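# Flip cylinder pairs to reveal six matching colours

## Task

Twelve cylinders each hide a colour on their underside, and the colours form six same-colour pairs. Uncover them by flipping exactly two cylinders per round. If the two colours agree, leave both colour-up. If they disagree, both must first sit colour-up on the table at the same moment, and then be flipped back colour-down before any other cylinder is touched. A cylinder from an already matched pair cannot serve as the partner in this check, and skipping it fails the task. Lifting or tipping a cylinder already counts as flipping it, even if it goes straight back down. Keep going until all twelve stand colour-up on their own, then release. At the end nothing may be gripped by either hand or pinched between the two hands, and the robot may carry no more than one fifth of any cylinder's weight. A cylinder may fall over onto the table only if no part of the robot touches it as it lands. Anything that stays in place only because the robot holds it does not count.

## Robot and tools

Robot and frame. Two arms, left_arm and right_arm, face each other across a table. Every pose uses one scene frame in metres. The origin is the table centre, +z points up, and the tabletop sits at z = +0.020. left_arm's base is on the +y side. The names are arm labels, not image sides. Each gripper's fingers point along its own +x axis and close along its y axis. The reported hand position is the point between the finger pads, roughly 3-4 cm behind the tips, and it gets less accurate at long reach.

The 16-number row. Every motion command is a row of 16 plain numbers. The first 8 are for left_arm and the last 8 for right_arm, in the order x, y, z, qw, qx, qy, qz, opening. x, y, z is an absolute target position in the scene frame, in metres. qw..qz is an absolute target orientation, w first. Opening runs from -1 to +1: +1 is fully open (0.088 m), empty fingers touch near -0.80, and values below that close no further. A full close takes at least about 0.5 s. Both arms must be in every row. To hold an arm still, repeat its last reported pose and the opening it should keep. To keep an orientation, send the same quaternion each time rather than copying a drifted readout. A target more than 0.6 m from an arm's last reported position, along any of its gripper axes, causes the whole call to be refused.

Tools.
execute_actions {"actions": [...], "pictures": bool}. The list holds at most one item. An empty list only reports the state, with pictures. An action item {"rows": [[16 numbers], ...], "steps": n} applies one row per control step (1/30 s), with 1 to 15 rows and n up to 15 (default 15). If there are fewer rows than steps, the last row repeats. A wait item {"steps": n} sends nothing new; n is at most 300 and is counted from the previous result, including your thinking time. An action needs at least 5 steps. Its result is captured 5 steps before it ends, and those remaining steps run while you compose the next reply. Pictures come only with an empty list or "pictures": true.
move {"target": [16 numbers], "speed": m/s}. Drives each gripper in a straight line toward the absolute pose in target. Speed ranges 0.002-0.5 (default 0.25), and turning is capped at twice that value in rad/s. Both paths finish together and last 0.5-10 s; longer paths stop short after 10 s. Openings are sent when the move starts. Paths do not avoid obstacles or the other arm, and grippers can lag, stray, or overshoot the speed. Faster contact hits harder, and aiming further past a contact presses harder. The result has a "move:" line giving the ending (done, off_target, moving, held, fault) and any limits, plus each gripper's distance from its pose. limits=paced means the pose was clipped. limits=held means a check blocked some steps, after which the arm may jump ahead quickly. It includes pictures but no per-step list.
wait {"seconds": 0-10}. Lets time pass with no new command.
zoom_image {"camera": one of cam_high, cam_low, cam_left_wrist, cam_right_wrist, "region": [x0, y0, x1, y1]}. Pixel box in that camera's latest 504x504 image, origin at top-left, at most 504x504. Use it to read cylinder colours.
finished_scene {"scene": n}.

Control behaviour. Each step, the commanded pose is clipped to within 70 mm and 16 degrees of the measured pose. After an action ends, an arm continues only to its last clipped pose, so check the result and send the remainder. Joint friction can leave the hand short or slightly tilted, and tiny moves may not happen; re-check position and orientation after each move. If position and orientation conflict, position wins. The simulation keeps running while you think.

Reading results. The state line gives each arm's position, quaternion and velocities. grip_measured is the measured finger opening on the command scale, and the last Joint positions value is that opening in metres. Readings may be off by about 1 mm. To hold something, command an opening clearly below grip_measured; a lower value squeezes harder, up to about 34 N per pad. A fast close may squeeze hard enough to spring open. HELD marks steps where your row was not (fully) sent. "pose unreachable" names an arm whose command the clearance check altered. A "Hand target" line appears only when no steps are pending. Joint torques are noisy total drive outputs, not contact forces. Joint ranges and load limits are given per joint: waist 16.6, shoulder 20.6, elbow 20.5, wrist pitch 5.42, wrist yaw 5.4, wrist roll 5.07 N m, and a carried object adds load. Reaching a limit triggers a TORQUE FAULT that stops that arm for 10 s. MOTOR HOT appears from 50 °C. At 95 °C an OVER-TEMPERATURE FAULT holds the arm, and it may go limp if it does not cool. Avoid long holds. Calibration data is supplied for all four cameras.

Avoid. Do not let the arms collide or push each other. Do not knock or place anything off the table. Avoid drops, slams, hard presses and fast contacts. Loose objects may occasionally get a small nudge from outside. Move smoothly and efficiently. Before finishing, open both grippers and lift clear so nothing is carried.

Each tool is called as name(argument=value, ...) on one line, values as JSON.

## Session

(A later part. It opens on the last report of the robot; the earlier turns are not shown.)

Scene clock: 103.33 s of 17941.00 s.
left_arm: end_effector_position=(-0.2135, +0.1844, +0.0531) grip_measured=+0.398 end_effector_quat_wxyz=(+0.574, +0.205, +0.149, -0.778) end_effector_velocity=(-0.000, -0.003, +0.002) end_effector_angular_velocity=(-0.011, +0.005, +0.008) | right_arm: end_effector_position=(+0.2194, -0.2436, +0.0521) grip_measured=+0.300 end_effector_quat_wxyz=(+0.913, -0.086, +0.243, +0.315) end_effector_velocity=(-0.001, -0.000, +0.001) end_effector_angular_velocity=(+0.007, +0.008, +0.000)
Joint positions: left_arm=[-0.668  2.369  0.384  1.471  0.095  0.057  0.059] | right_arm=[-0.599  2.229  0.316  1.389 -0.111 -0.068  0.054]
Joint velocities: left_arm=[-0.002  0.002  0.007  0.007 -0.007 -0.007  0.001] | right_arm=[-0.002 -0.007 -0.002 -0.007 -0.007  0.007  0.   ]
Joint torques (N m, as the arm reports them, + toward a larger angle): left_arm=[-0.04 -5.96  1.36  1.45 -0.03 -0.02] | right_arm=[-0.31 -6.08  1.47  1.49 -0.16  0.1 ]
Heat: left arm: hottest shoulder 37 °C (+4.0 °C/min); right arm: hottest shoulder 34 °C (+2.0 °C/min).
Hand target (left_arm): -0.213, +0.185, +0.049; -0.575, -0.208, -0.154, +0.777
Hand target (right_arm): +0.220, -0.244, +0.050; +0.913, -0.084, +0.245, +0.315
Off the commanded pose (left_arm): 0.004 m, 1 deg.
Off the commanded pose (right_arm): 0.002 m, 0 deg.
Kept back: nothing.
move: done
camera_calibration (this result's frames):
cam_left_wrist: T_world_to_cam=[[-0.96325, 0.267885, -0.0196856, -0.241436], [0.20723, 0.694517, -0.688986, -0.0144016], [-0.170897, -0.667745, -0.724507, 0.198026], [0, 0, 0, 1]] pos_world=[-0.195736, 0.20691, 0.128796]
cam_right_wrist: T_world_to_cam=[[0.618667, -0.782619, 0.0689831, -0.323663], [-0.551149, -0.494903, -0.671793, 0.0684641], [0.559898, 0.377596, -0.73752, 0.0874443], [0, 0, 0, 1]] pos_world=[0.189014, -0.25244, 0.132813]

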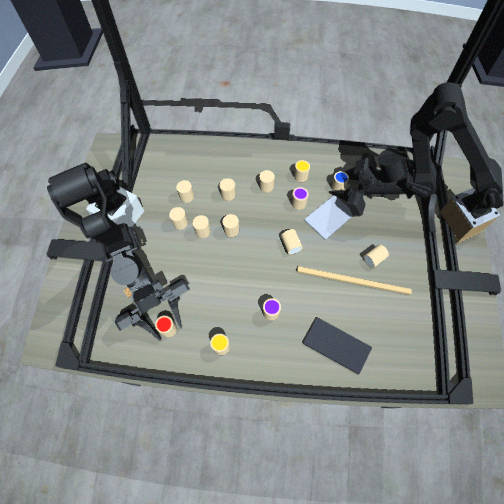

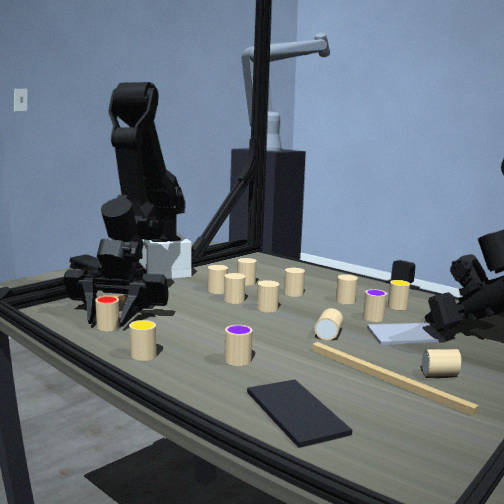

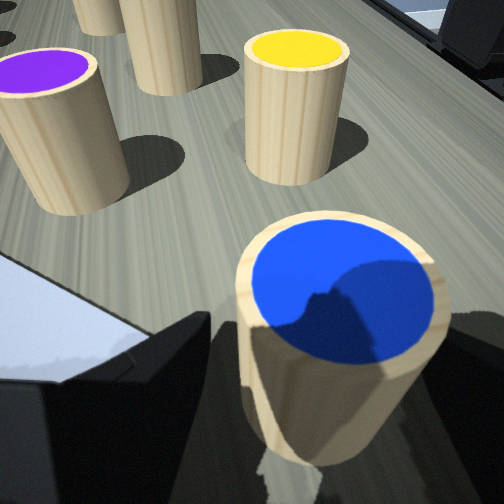

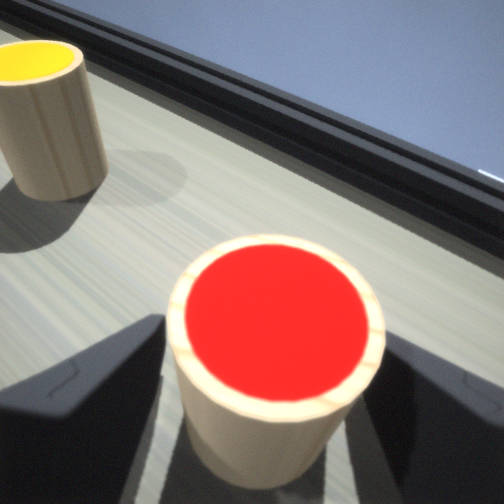

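execute_actions(actions=[])

move(target=[-0.213,0.185,0.049,0.575,0.208,0.154,-0.777,-0.3,0.22,-0.244,0.05,0.914,-0.084,0.245,0.315,-0.3])

move(target=[-0.213,0.187,0.11,0.48,0.5,0.37,-0.63,-0.3,0.222,-0.242,0.11,0.75,-0.198,0.576,0.259,-0.3], speed=0.3)

move(target=[-0.215,0.193,0.1,0.297,0.696,0.515,-0.402,-0.3,0.229,-0.237,0.1,0.473,-0.282,0.819,0.163,-0.3], speed=0.3)

move(target=[-0.215,0.193,0.054,0.297,0.696,0.515,-0.402,-0.3,0.229,-0.237,0.052,0.473,-0.282,0.819,0.163,-0.3], speed=0.07)

Scene clock: 104.43 s of 17941.00 s.
left_arm: end_effector_position=(-0.2135, +0.1845, +0.0529) grip_measured=+0.400 end_effector_quat_wxyz=(+0.574, +0.205, +0.149, -0.778) end_effector_velocity=(+0.000, +0.000, +0.001) end_effector_angular_velocity=(+0.007, +0.014, +0.015) | right_arm: end_effector_position=(+0.2194, -0.2436, +0.0521) grip_measured=+0.300 end_effector_quat_wxyz=(+0.913, -0.086, +0.243, +0.315) end_effector_velocity=(-0.002, +0.001, -0.001) end_effector_angular_velocity=(+0.004, +0.012, +0.005)
Joint positions: left_arm=[-0.668  2.37   0.384  1.471  0.095  0.057  0.059] | right_arm=[-0.599  2.229  0.316  1.389 -0.111 -0.068  0.054]
Joint velocities: left_arm=[-0.002 -0.007 -0.002 -0.007 -0.007 -0.022 -0.   ] | right_arm=[ 0.002 -0.002 -0.002 -0.007 -0.007  0.007 -0.   ]
Joint torques (N m, as the arm reports them, + toward a larger angle): left_arm=[ 0.1  -5.73  1.29  1.46  0.   -0.09] | right_arm=[-0.3  -6.09  1.46  1.49 -0.16  0.1 ]
Heat: left arm: hottest shoulder 37 °C (+4.0 °C/min); right arm: hottest shoulder 34 °C (+2.0 °C/min).
Hand target (left_arm): -0.213, +0.185, +0.049; -0.575, -0.208, -0.154, +0.776
Hand target (right_arm): +0.220, -0.244, +0.050; +0.913, -0.084, +0.245, +0.315
Off the commanded pose (left_arm): 0.004 m, 1 deg.
Off the commanded pose (right_arm): 0.002 m, 0 deg.
Kept back: nothing.
Steps of this call (steps 1 to 33: nothing new was sent). Readings (end_effector_position):
1: left_arm (-0.2135, +0.1844, +0.0530) | right_arm (+0.2194, -0.2436, +0.0521)
2: left_arm (-0.2135, +0.1844, +0.0530) | right_arm (+0.2194, -0.2436, +0.0521)
4: left_arm (-0.2135, +0.1844, +0.0530) | right_arm (+0.2194, -0.2436, +0.0521)
8: left_arm (-0.2135, +0.1844, +0.0530) | right_arm (+0.2194, -0.2436, +0.0521)
33: the state above
camera_calibration (this result's frames):
cam_left_wrist: T_world_to_cam=[[-0.963247, 0.2679, -0.0196228, -0.241457], [0.207328, 0.695033, -0.688436, -0.014775], [-0.170793, -0.667202, -0.725032, 0.197881], [0, 0, 0, 1]] pos_world=[-0.195723, 0.206982, 0.12856]
cam_right_wrist: T_world_to_cam=[[0.618667, -0.782619, 0.0689831, -0.323663], [-0.551149, -0.494903, -0.671793, 0.0684641], [0.559898, 0.377596, -0.73752, 0.0874443], [0, 0, 0, 1]] pos_world=[0.189014, -0.25244, 0.132813]

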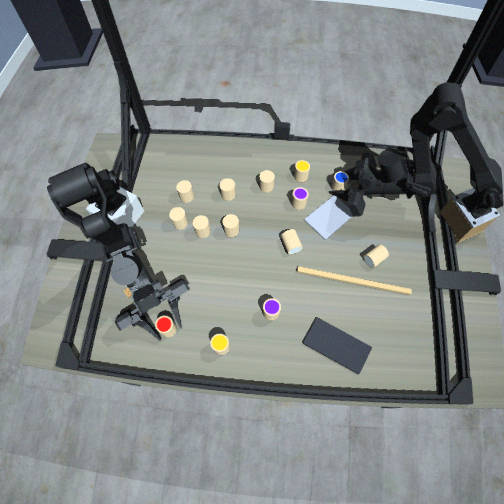

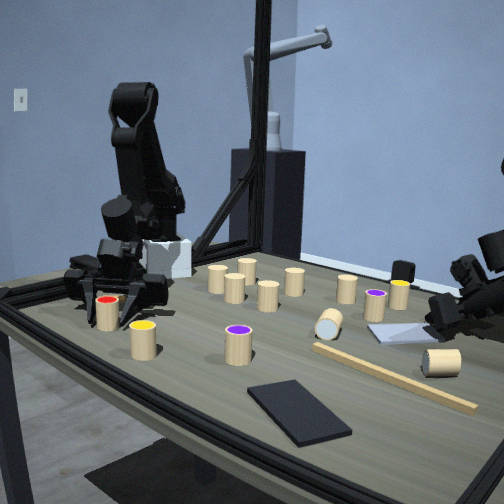

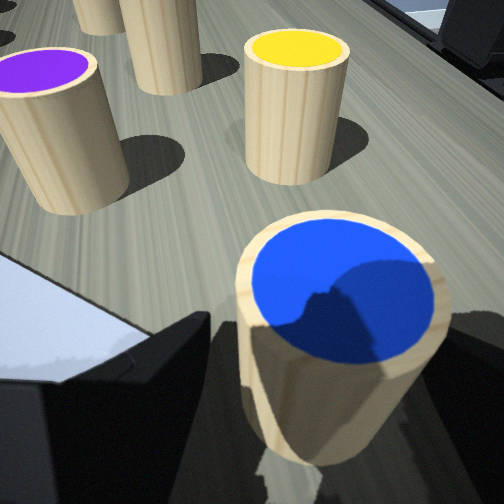

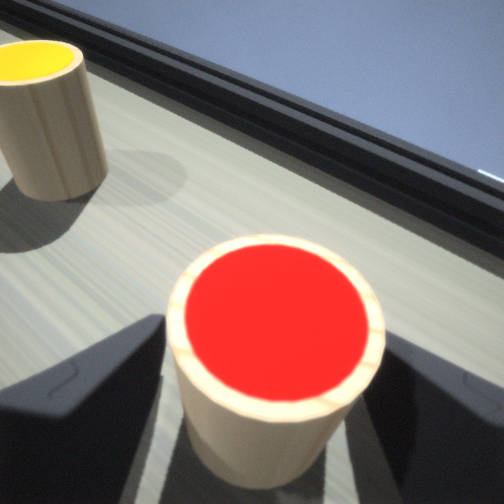

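Scene clock: 105.13 s of 17941.00 s.
left_arm: end_effector_position=(-0.2136, +0.1844, +0.0529) grip_measured=+0.017 end_effector_quat_wxyz=(+0.574, +0.205, +0.149, -0.778) end_effector_velocity=(+0.000, +0.000, -0.001) end_effector_angular_velocity=(+0.017, +0.012, +0.015) | right_arm: end_effector_position=(+0.2195, -0.2435, +0.0522) grip_measured=+0.021 end_effector_quat_wxyz=(+0.913, -0.086, +0.242, +0.316) end_effector_velocity=(-0.002, +0.002, -0.002) end_effector_angular_velocity=(+0.001, +0.008, +0.020)
Joint positions: left_arm=[-0.668  2.37   0.384  1.471  0.096  0.057  0.04 ] | right_arm=[-0.599  2.23   0.316  1.391 -0.111 -0.068  0.04 ]
Joint velocities: left_arm=[-0.002 -0.007  0.002 -0.022 -0.007 -0.022 -0.   ] | right_arm=[-0.002  0.002  0.002 -0.007 -0.022 -0.007 -0.   ]
Joint torques (N m, as the arm reports them, + toward a larger angle): left_arm=[ 0.06 -5.48  1.65  1.47 -0.04 -0.06] | right_arm=[-0.32 -6.2   1.46  1.37 -0.15  0.1 ]
Heat: left arm: hottest shoulder 37 °C (+4.1 °C/min); right arm: hottest shoulder 34 °C (+2.0 °C/min).
Hand target (left_arm): -0.213, +0.185, +0.049; -0.575, -0.208, -0.154, +0.777
Hand target (right_arm): +0.220, -0.244, +0.050; +0.913, -0.084, +0.245, +0.315
Off the commanded pose (left_arm): 0.004 m, 1 deg.
Off the commanded pose (right_arm): 0.002 m, 0 deg.
Kept back: nothing.
move: done
camera_calibration (this result's frames):
cam_left_wrist: T_world_to_cam=[[-0.963163, 0.268213, -0.0194668, -0.24155], [0.207382, 0.694731, -0.688725, -0.0145538], [-0.171201, -0.667391, -0.724762, 0.197764], [0, 0, 0, 1]] pos_world=[-0.195776, 0.206884, 0.128606]
cam_right_wrist: T_world_to_cam=[[0.618864, -0.782466, 0.0689461, -0.32363], [-0.55039, -0.494582, -0.672651, 0.0685688], [0.560426, 0.378333, -0.73674, 0.0874911], [0, 0, 0, 1]] pos_world=[0.18899, -0.252418, 0.132894]

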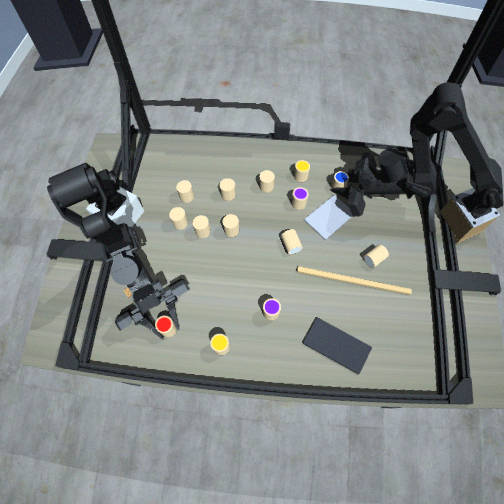

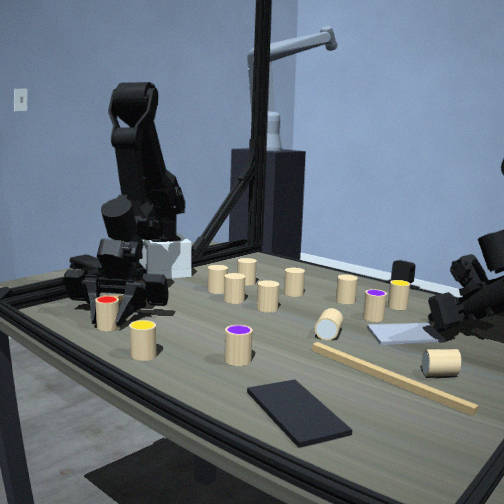

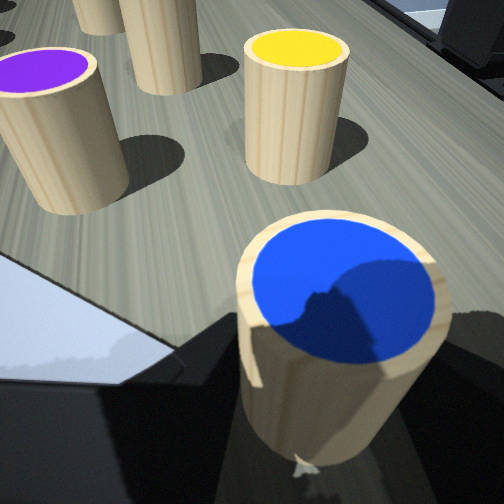

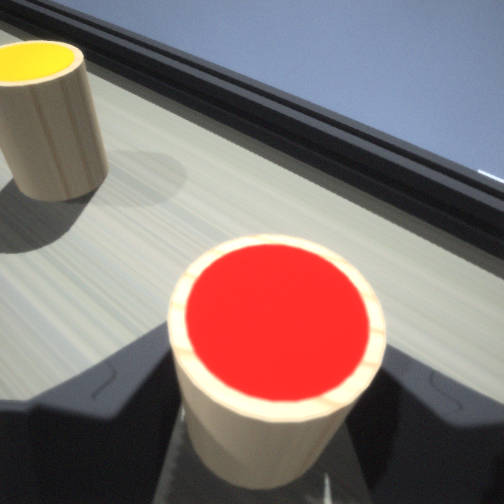

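Scene clock: 107.07 s of 17941.00 s.
left_arm: end_effector_position=(-0.2122, +0.1882, +0.1106) grip_measured=+0.016 end_effector_quat_wxyz=(+0.478, +0.493, +0.369, -0.627) end_effector_velocity=(-0.000, -0.001, +0.002) end_effector_angular_velocity=(+0.006, -0.007, +0.006) | right_arm: end_effector_position=(+0.2216, -0.2432, +0.1102) grip_measured=+0.021 end_effector_quat_wxyz=(+0.751, -0.194, +0.574, +0.261) end_effector_velocity=(+0.002, -0.001, +0.002) end_effector_angular_velocity=(-0.008, +0.004, -0.011)
Joint positions: left_arm=[-0.706  1.873  0.975 -0.429  0.003  0.049  0.04 ] | right_arm=[-0.567  1.796  0.969 -0.478 -0.033 -0.088  0.04 ]
Joint velocities: left_arm=[-0.002  0.002  0.017 -0.022 -0.007 -0.007 -0.   ] | right_arm=[-0.002  0.002  0.017 -0.022  0.007  0.007 -0.   ]
Joint torques (N m, as the arm reports them, + toward a larger angle): left_arm=[-0.04 -6.77  6.01  0.61 -0.13 -0.1 ] | right_arm=[ 0.27 -7.33  6.79  0.33  0.02 -0.2 ]
Heat: left arm: hottest shoulder 37 °C (+3.0 °C/min); right arm: hottest shoulder 34 °C (+2.0 °C/min).
Hand target (left_arm): -0.213, +0.186, +0.110; -0.478, -0.495, -0.370, +0.625
Hand target (right_arm): +0.223, -0.242, +0.109; +0.749, -0.198, +0.575, +0.262
Off the commanded pose (left_arm): 0.002 m, 0 deg.
Off the commanded pose (right_arm): 0.001 m, 1 deg.
Kept back: nothing.
move: done
camera_calibration (this result's frames):
cam_left_wrist: T_world_to_cam=[[-0.963684, 0.263902, -0.0408391, -0.237079], [0.261594, 0.963652, 0.0542619, -0.099094], [0.0536745, 0.0416081, -0.997691, 0.186805], [0, 0, 0, 1]] pos_world=[-0.212574, 0.150285, 0.182069]
cam_right_wrist: T_world_to_cam=[[0.651389, -0.757882, 0.0361448, -0.326318], [-0.75868, -0.64998, 0.0439401, 0.0382586], [-0.00980803, -0.0560445, -0.99838, 0.178492], [0, 0, 0, 1]] pos_world=[0.243337, -0.21244, 0.188317]

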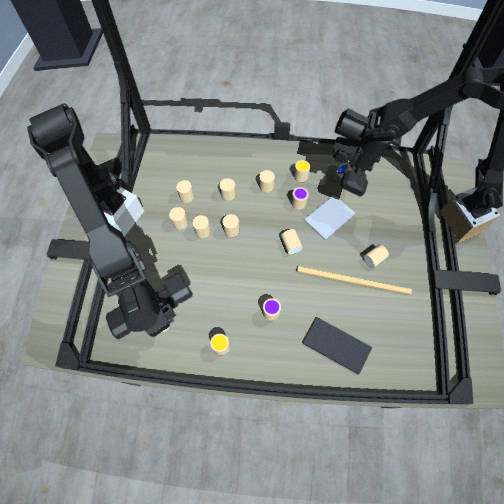

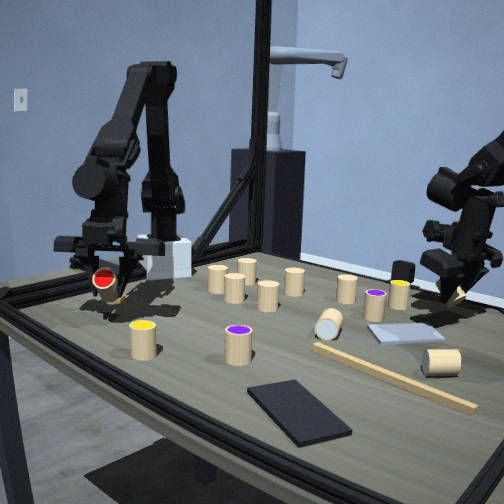

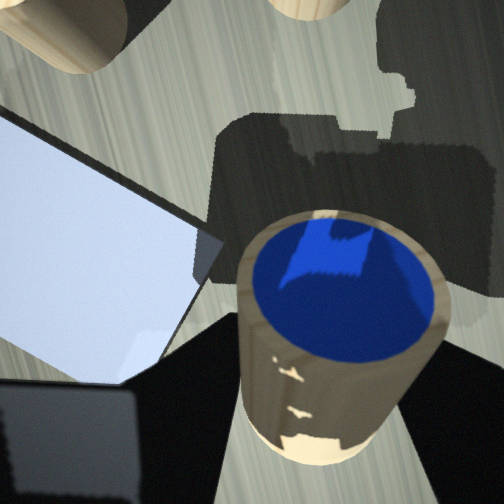

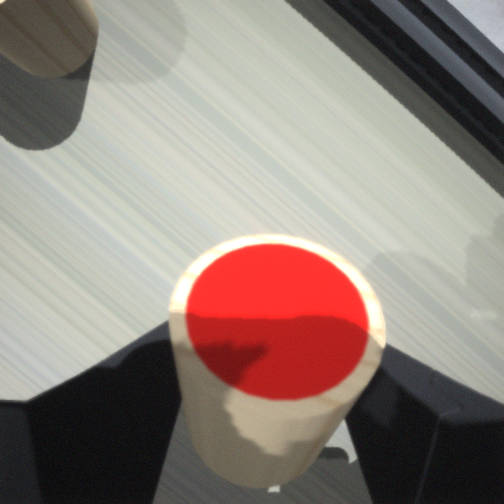

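Scene clock: 108.90 s of 17941.00 s.
left_arm: end_effector_position=(-0.2143, +0.1938, +0.1018) grip_measured=+0.017 end_effector_quat_wxyz=(+0.301, +0.692, +0.516, -0.406) end_effector_velocity=(-0.004, -0.000, +0.003) end_effector_angular_velocity=(+0.006, -0.006, +0.015) | right_arm: end_effector_position=(+0.2295, -0.2372, +0.1041) grip_measured=+0.021 end_effector_quat_wxyz=(+0.477, -0.279, +0.816, +0.170) end_effector_velocity=(+0.001, -0.002, +0.002) end_effector_angular_velocity=(-0.020, +0.012, -0.005)
Joint positions: left_arm=[-0.725  2.442  1.785 -1.424 -0.019  0.04   0.04 ] | right_arm=[-0.54   2.446  1.894 -1.528  0.025 -0.068  0.04 ]
Joint velocities: left_arm=[-0.007  0.007  0.022 -0.022  0.007 -0.022 -0.   ] | right_arm=[-0.002  0.017  0.032 -0.037  0.007  0.007 -0.   ]
Joint torques (N m, as the arm reports them, + toward a larger angle): left_arm=[-0.17 -9.67  5.08 -0.72 -0.16 -0.13] | right_arm=[  0.28 -10.6    5.72  -0.93   0.04   0.18]
Heat: left arm: hottest shoulder 37 °C (+3.0 °C/min); right arm: hottest shoulder 34 °C (+2.0 °C/min).
Hand target (left_arm): -0.215, +0.194, +0.098; +0.299, +0.695, +0.517, -0.401
Hand target (right_arm): +0.229, -0.237, +0.101; +0.472, -0.281, +0.819, +0.166
Off the commanded pose (left_arm): 0.002 m, 1 deg.
Off the commanded pose (right_arm): 0.004 m, 1 deg.
Kept back: nothing.
move: done
camera_calibration (this result's frames):
cam_left_wrist: T_world_to_cam=[[-0.952911, 0.302151, -0.0257779, -0.247609], [0.190641, 0.662998, 0.723941, -0.128537], [0.23583, 0.684937, -0.68938, 0.060964], [0, 0, 0, 1]] pos_world=[-0.225822, 0.118279, 0.128698]
cam_right_wrist: T_world_to_cam=[[0.667667, -0.744342, -0.0132314, -0.32211], [-0.501197, -0.462569, 0.731322, -0.03771], [-0.550474, -0.481648, -0.681904, 0.163001], [0, 0, 0, 1]] pos_world=[0.28589, -0.178695, 0.134467]

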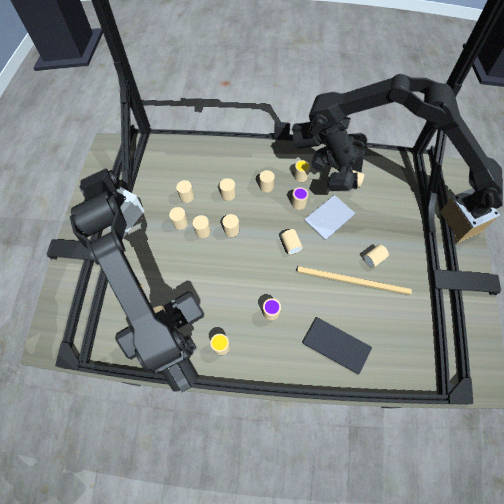

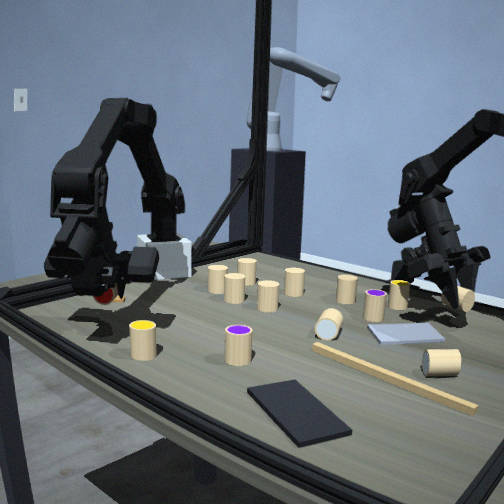

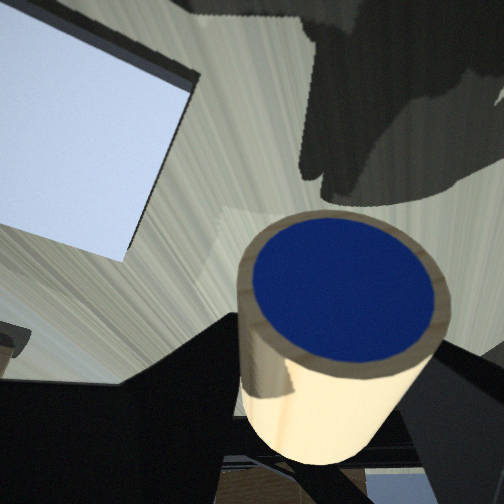

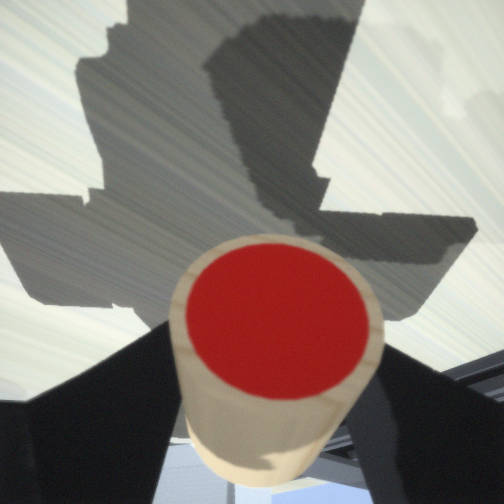

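Scene clock: 110.03 s of 17941.00 s.
left_arm: end_effector_position=(-0.2154, +0.1886, +0.0629) grip_measured=+0.016 end_effector_quat_wxyz=(+0.304, +0.690, +0.514, -0.409) end_effector_velocity=(-0.002, +0.001, +0.002) end_effector_angular_velocity=(+0.003, +0.002, +0.008) | right_arm: end_effector_position=(+0.2318, -0.2359, +0.0584) grip_measured=+0.021 end_effector_quat_wxyz=(+0.480, -0.280, +0.815, +0.167) end_effector_velocity=(-0.002, -0.001, +0.001) end_effector_angular_velocity=(+0.004, +0.012, +0.000)
Joint positions: left_arm=[-0.726  2.527  1.779 -1.325 -0.021  0.04   0.04 ] | right_arm=[-0.539  2.526  1.852 -1.401  0.03  -0.062  0.04 ]
Joint velocities: left_arm=[-0.002 -0.002  0.002 -0.007  0.007 -0.007 -0.   ] | right_arm=[-0.002 -0.002 -0.002 -0.007 -0.007 -0.007 -0.   ]
Joint torques (N m, as the arm reports them, + toward a larger angle): left_arm=[-0.42 -9.16  3.32  0.01 -0.13  0.06] | right_arm=[  0.27 -10.85   3.54  -0.54   0.05   0.18]
Heat: left arm: hottest shoulder 37 °C (+1.0 °C/min); right arm: hottest shoulder 34 °C (+1.0 °C/min).
Hand target (left_arm): -0.215, +0.193, +0.054; +0.297, +0.696, +0.515, -0.402
Hand target (right_arm): +0.229, -0.237, +0.052; +0.473, -0.282, +0.819, +0.163
Off the commanded pose (left_arm): 0.010 m, 1 deg.
Off the commanded pose (right_arm): 0.007 m, 1 deg.
Kept back: nothing.
move: off_target (left_arm)
camera_calibration (this result's frames):
cam_left_wrist: T_world_to_cam=[[-0.95247, 0.303309, -0.0283603, -0.248042], [0.191911, 0.669729, 0.717379, -0.0972941], [0.236581, 0.677839, -0.696106, 0.0398487], [0, 0, 0, 1]] pos_world=[-0.227008, 0.113383, 0.0905011]
cam_right_wrist: T_world_to_cam=[[0.666636, -0.745356, -0.00633874, -0.323691], [-0.50753, -0.460123, 0.728492, -0.000304341], [-0.545902, -0.482422, -0.685025, 0.132606], [0, 0, 0, 1]] pos_world=[0.288019, -0.177433, 0.0890081]

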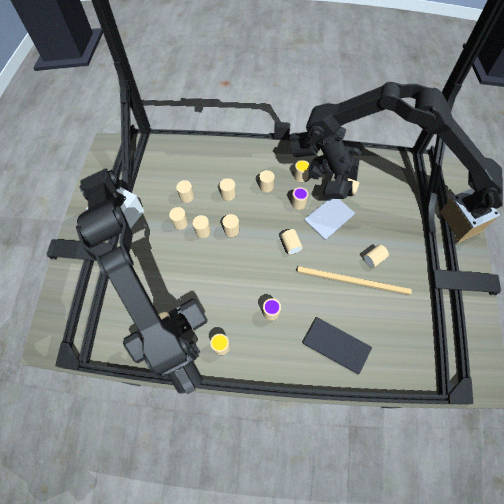

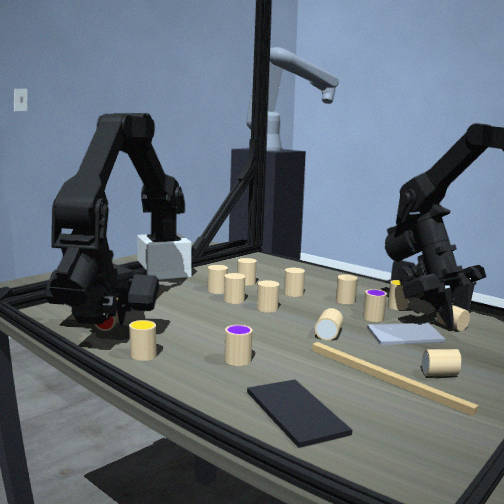

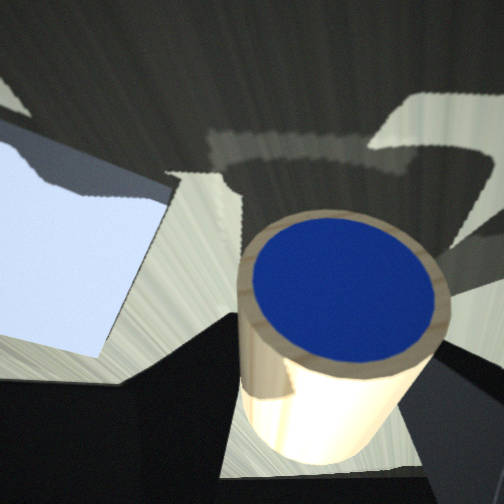

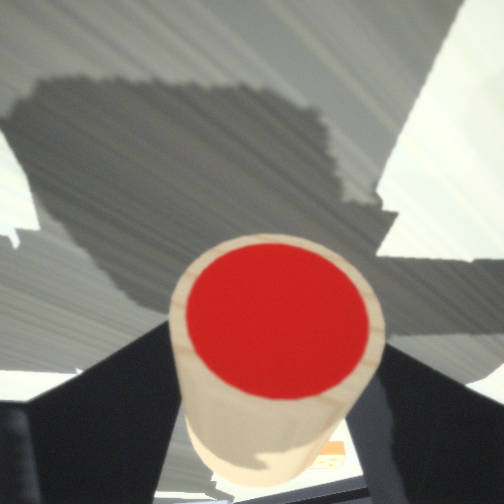

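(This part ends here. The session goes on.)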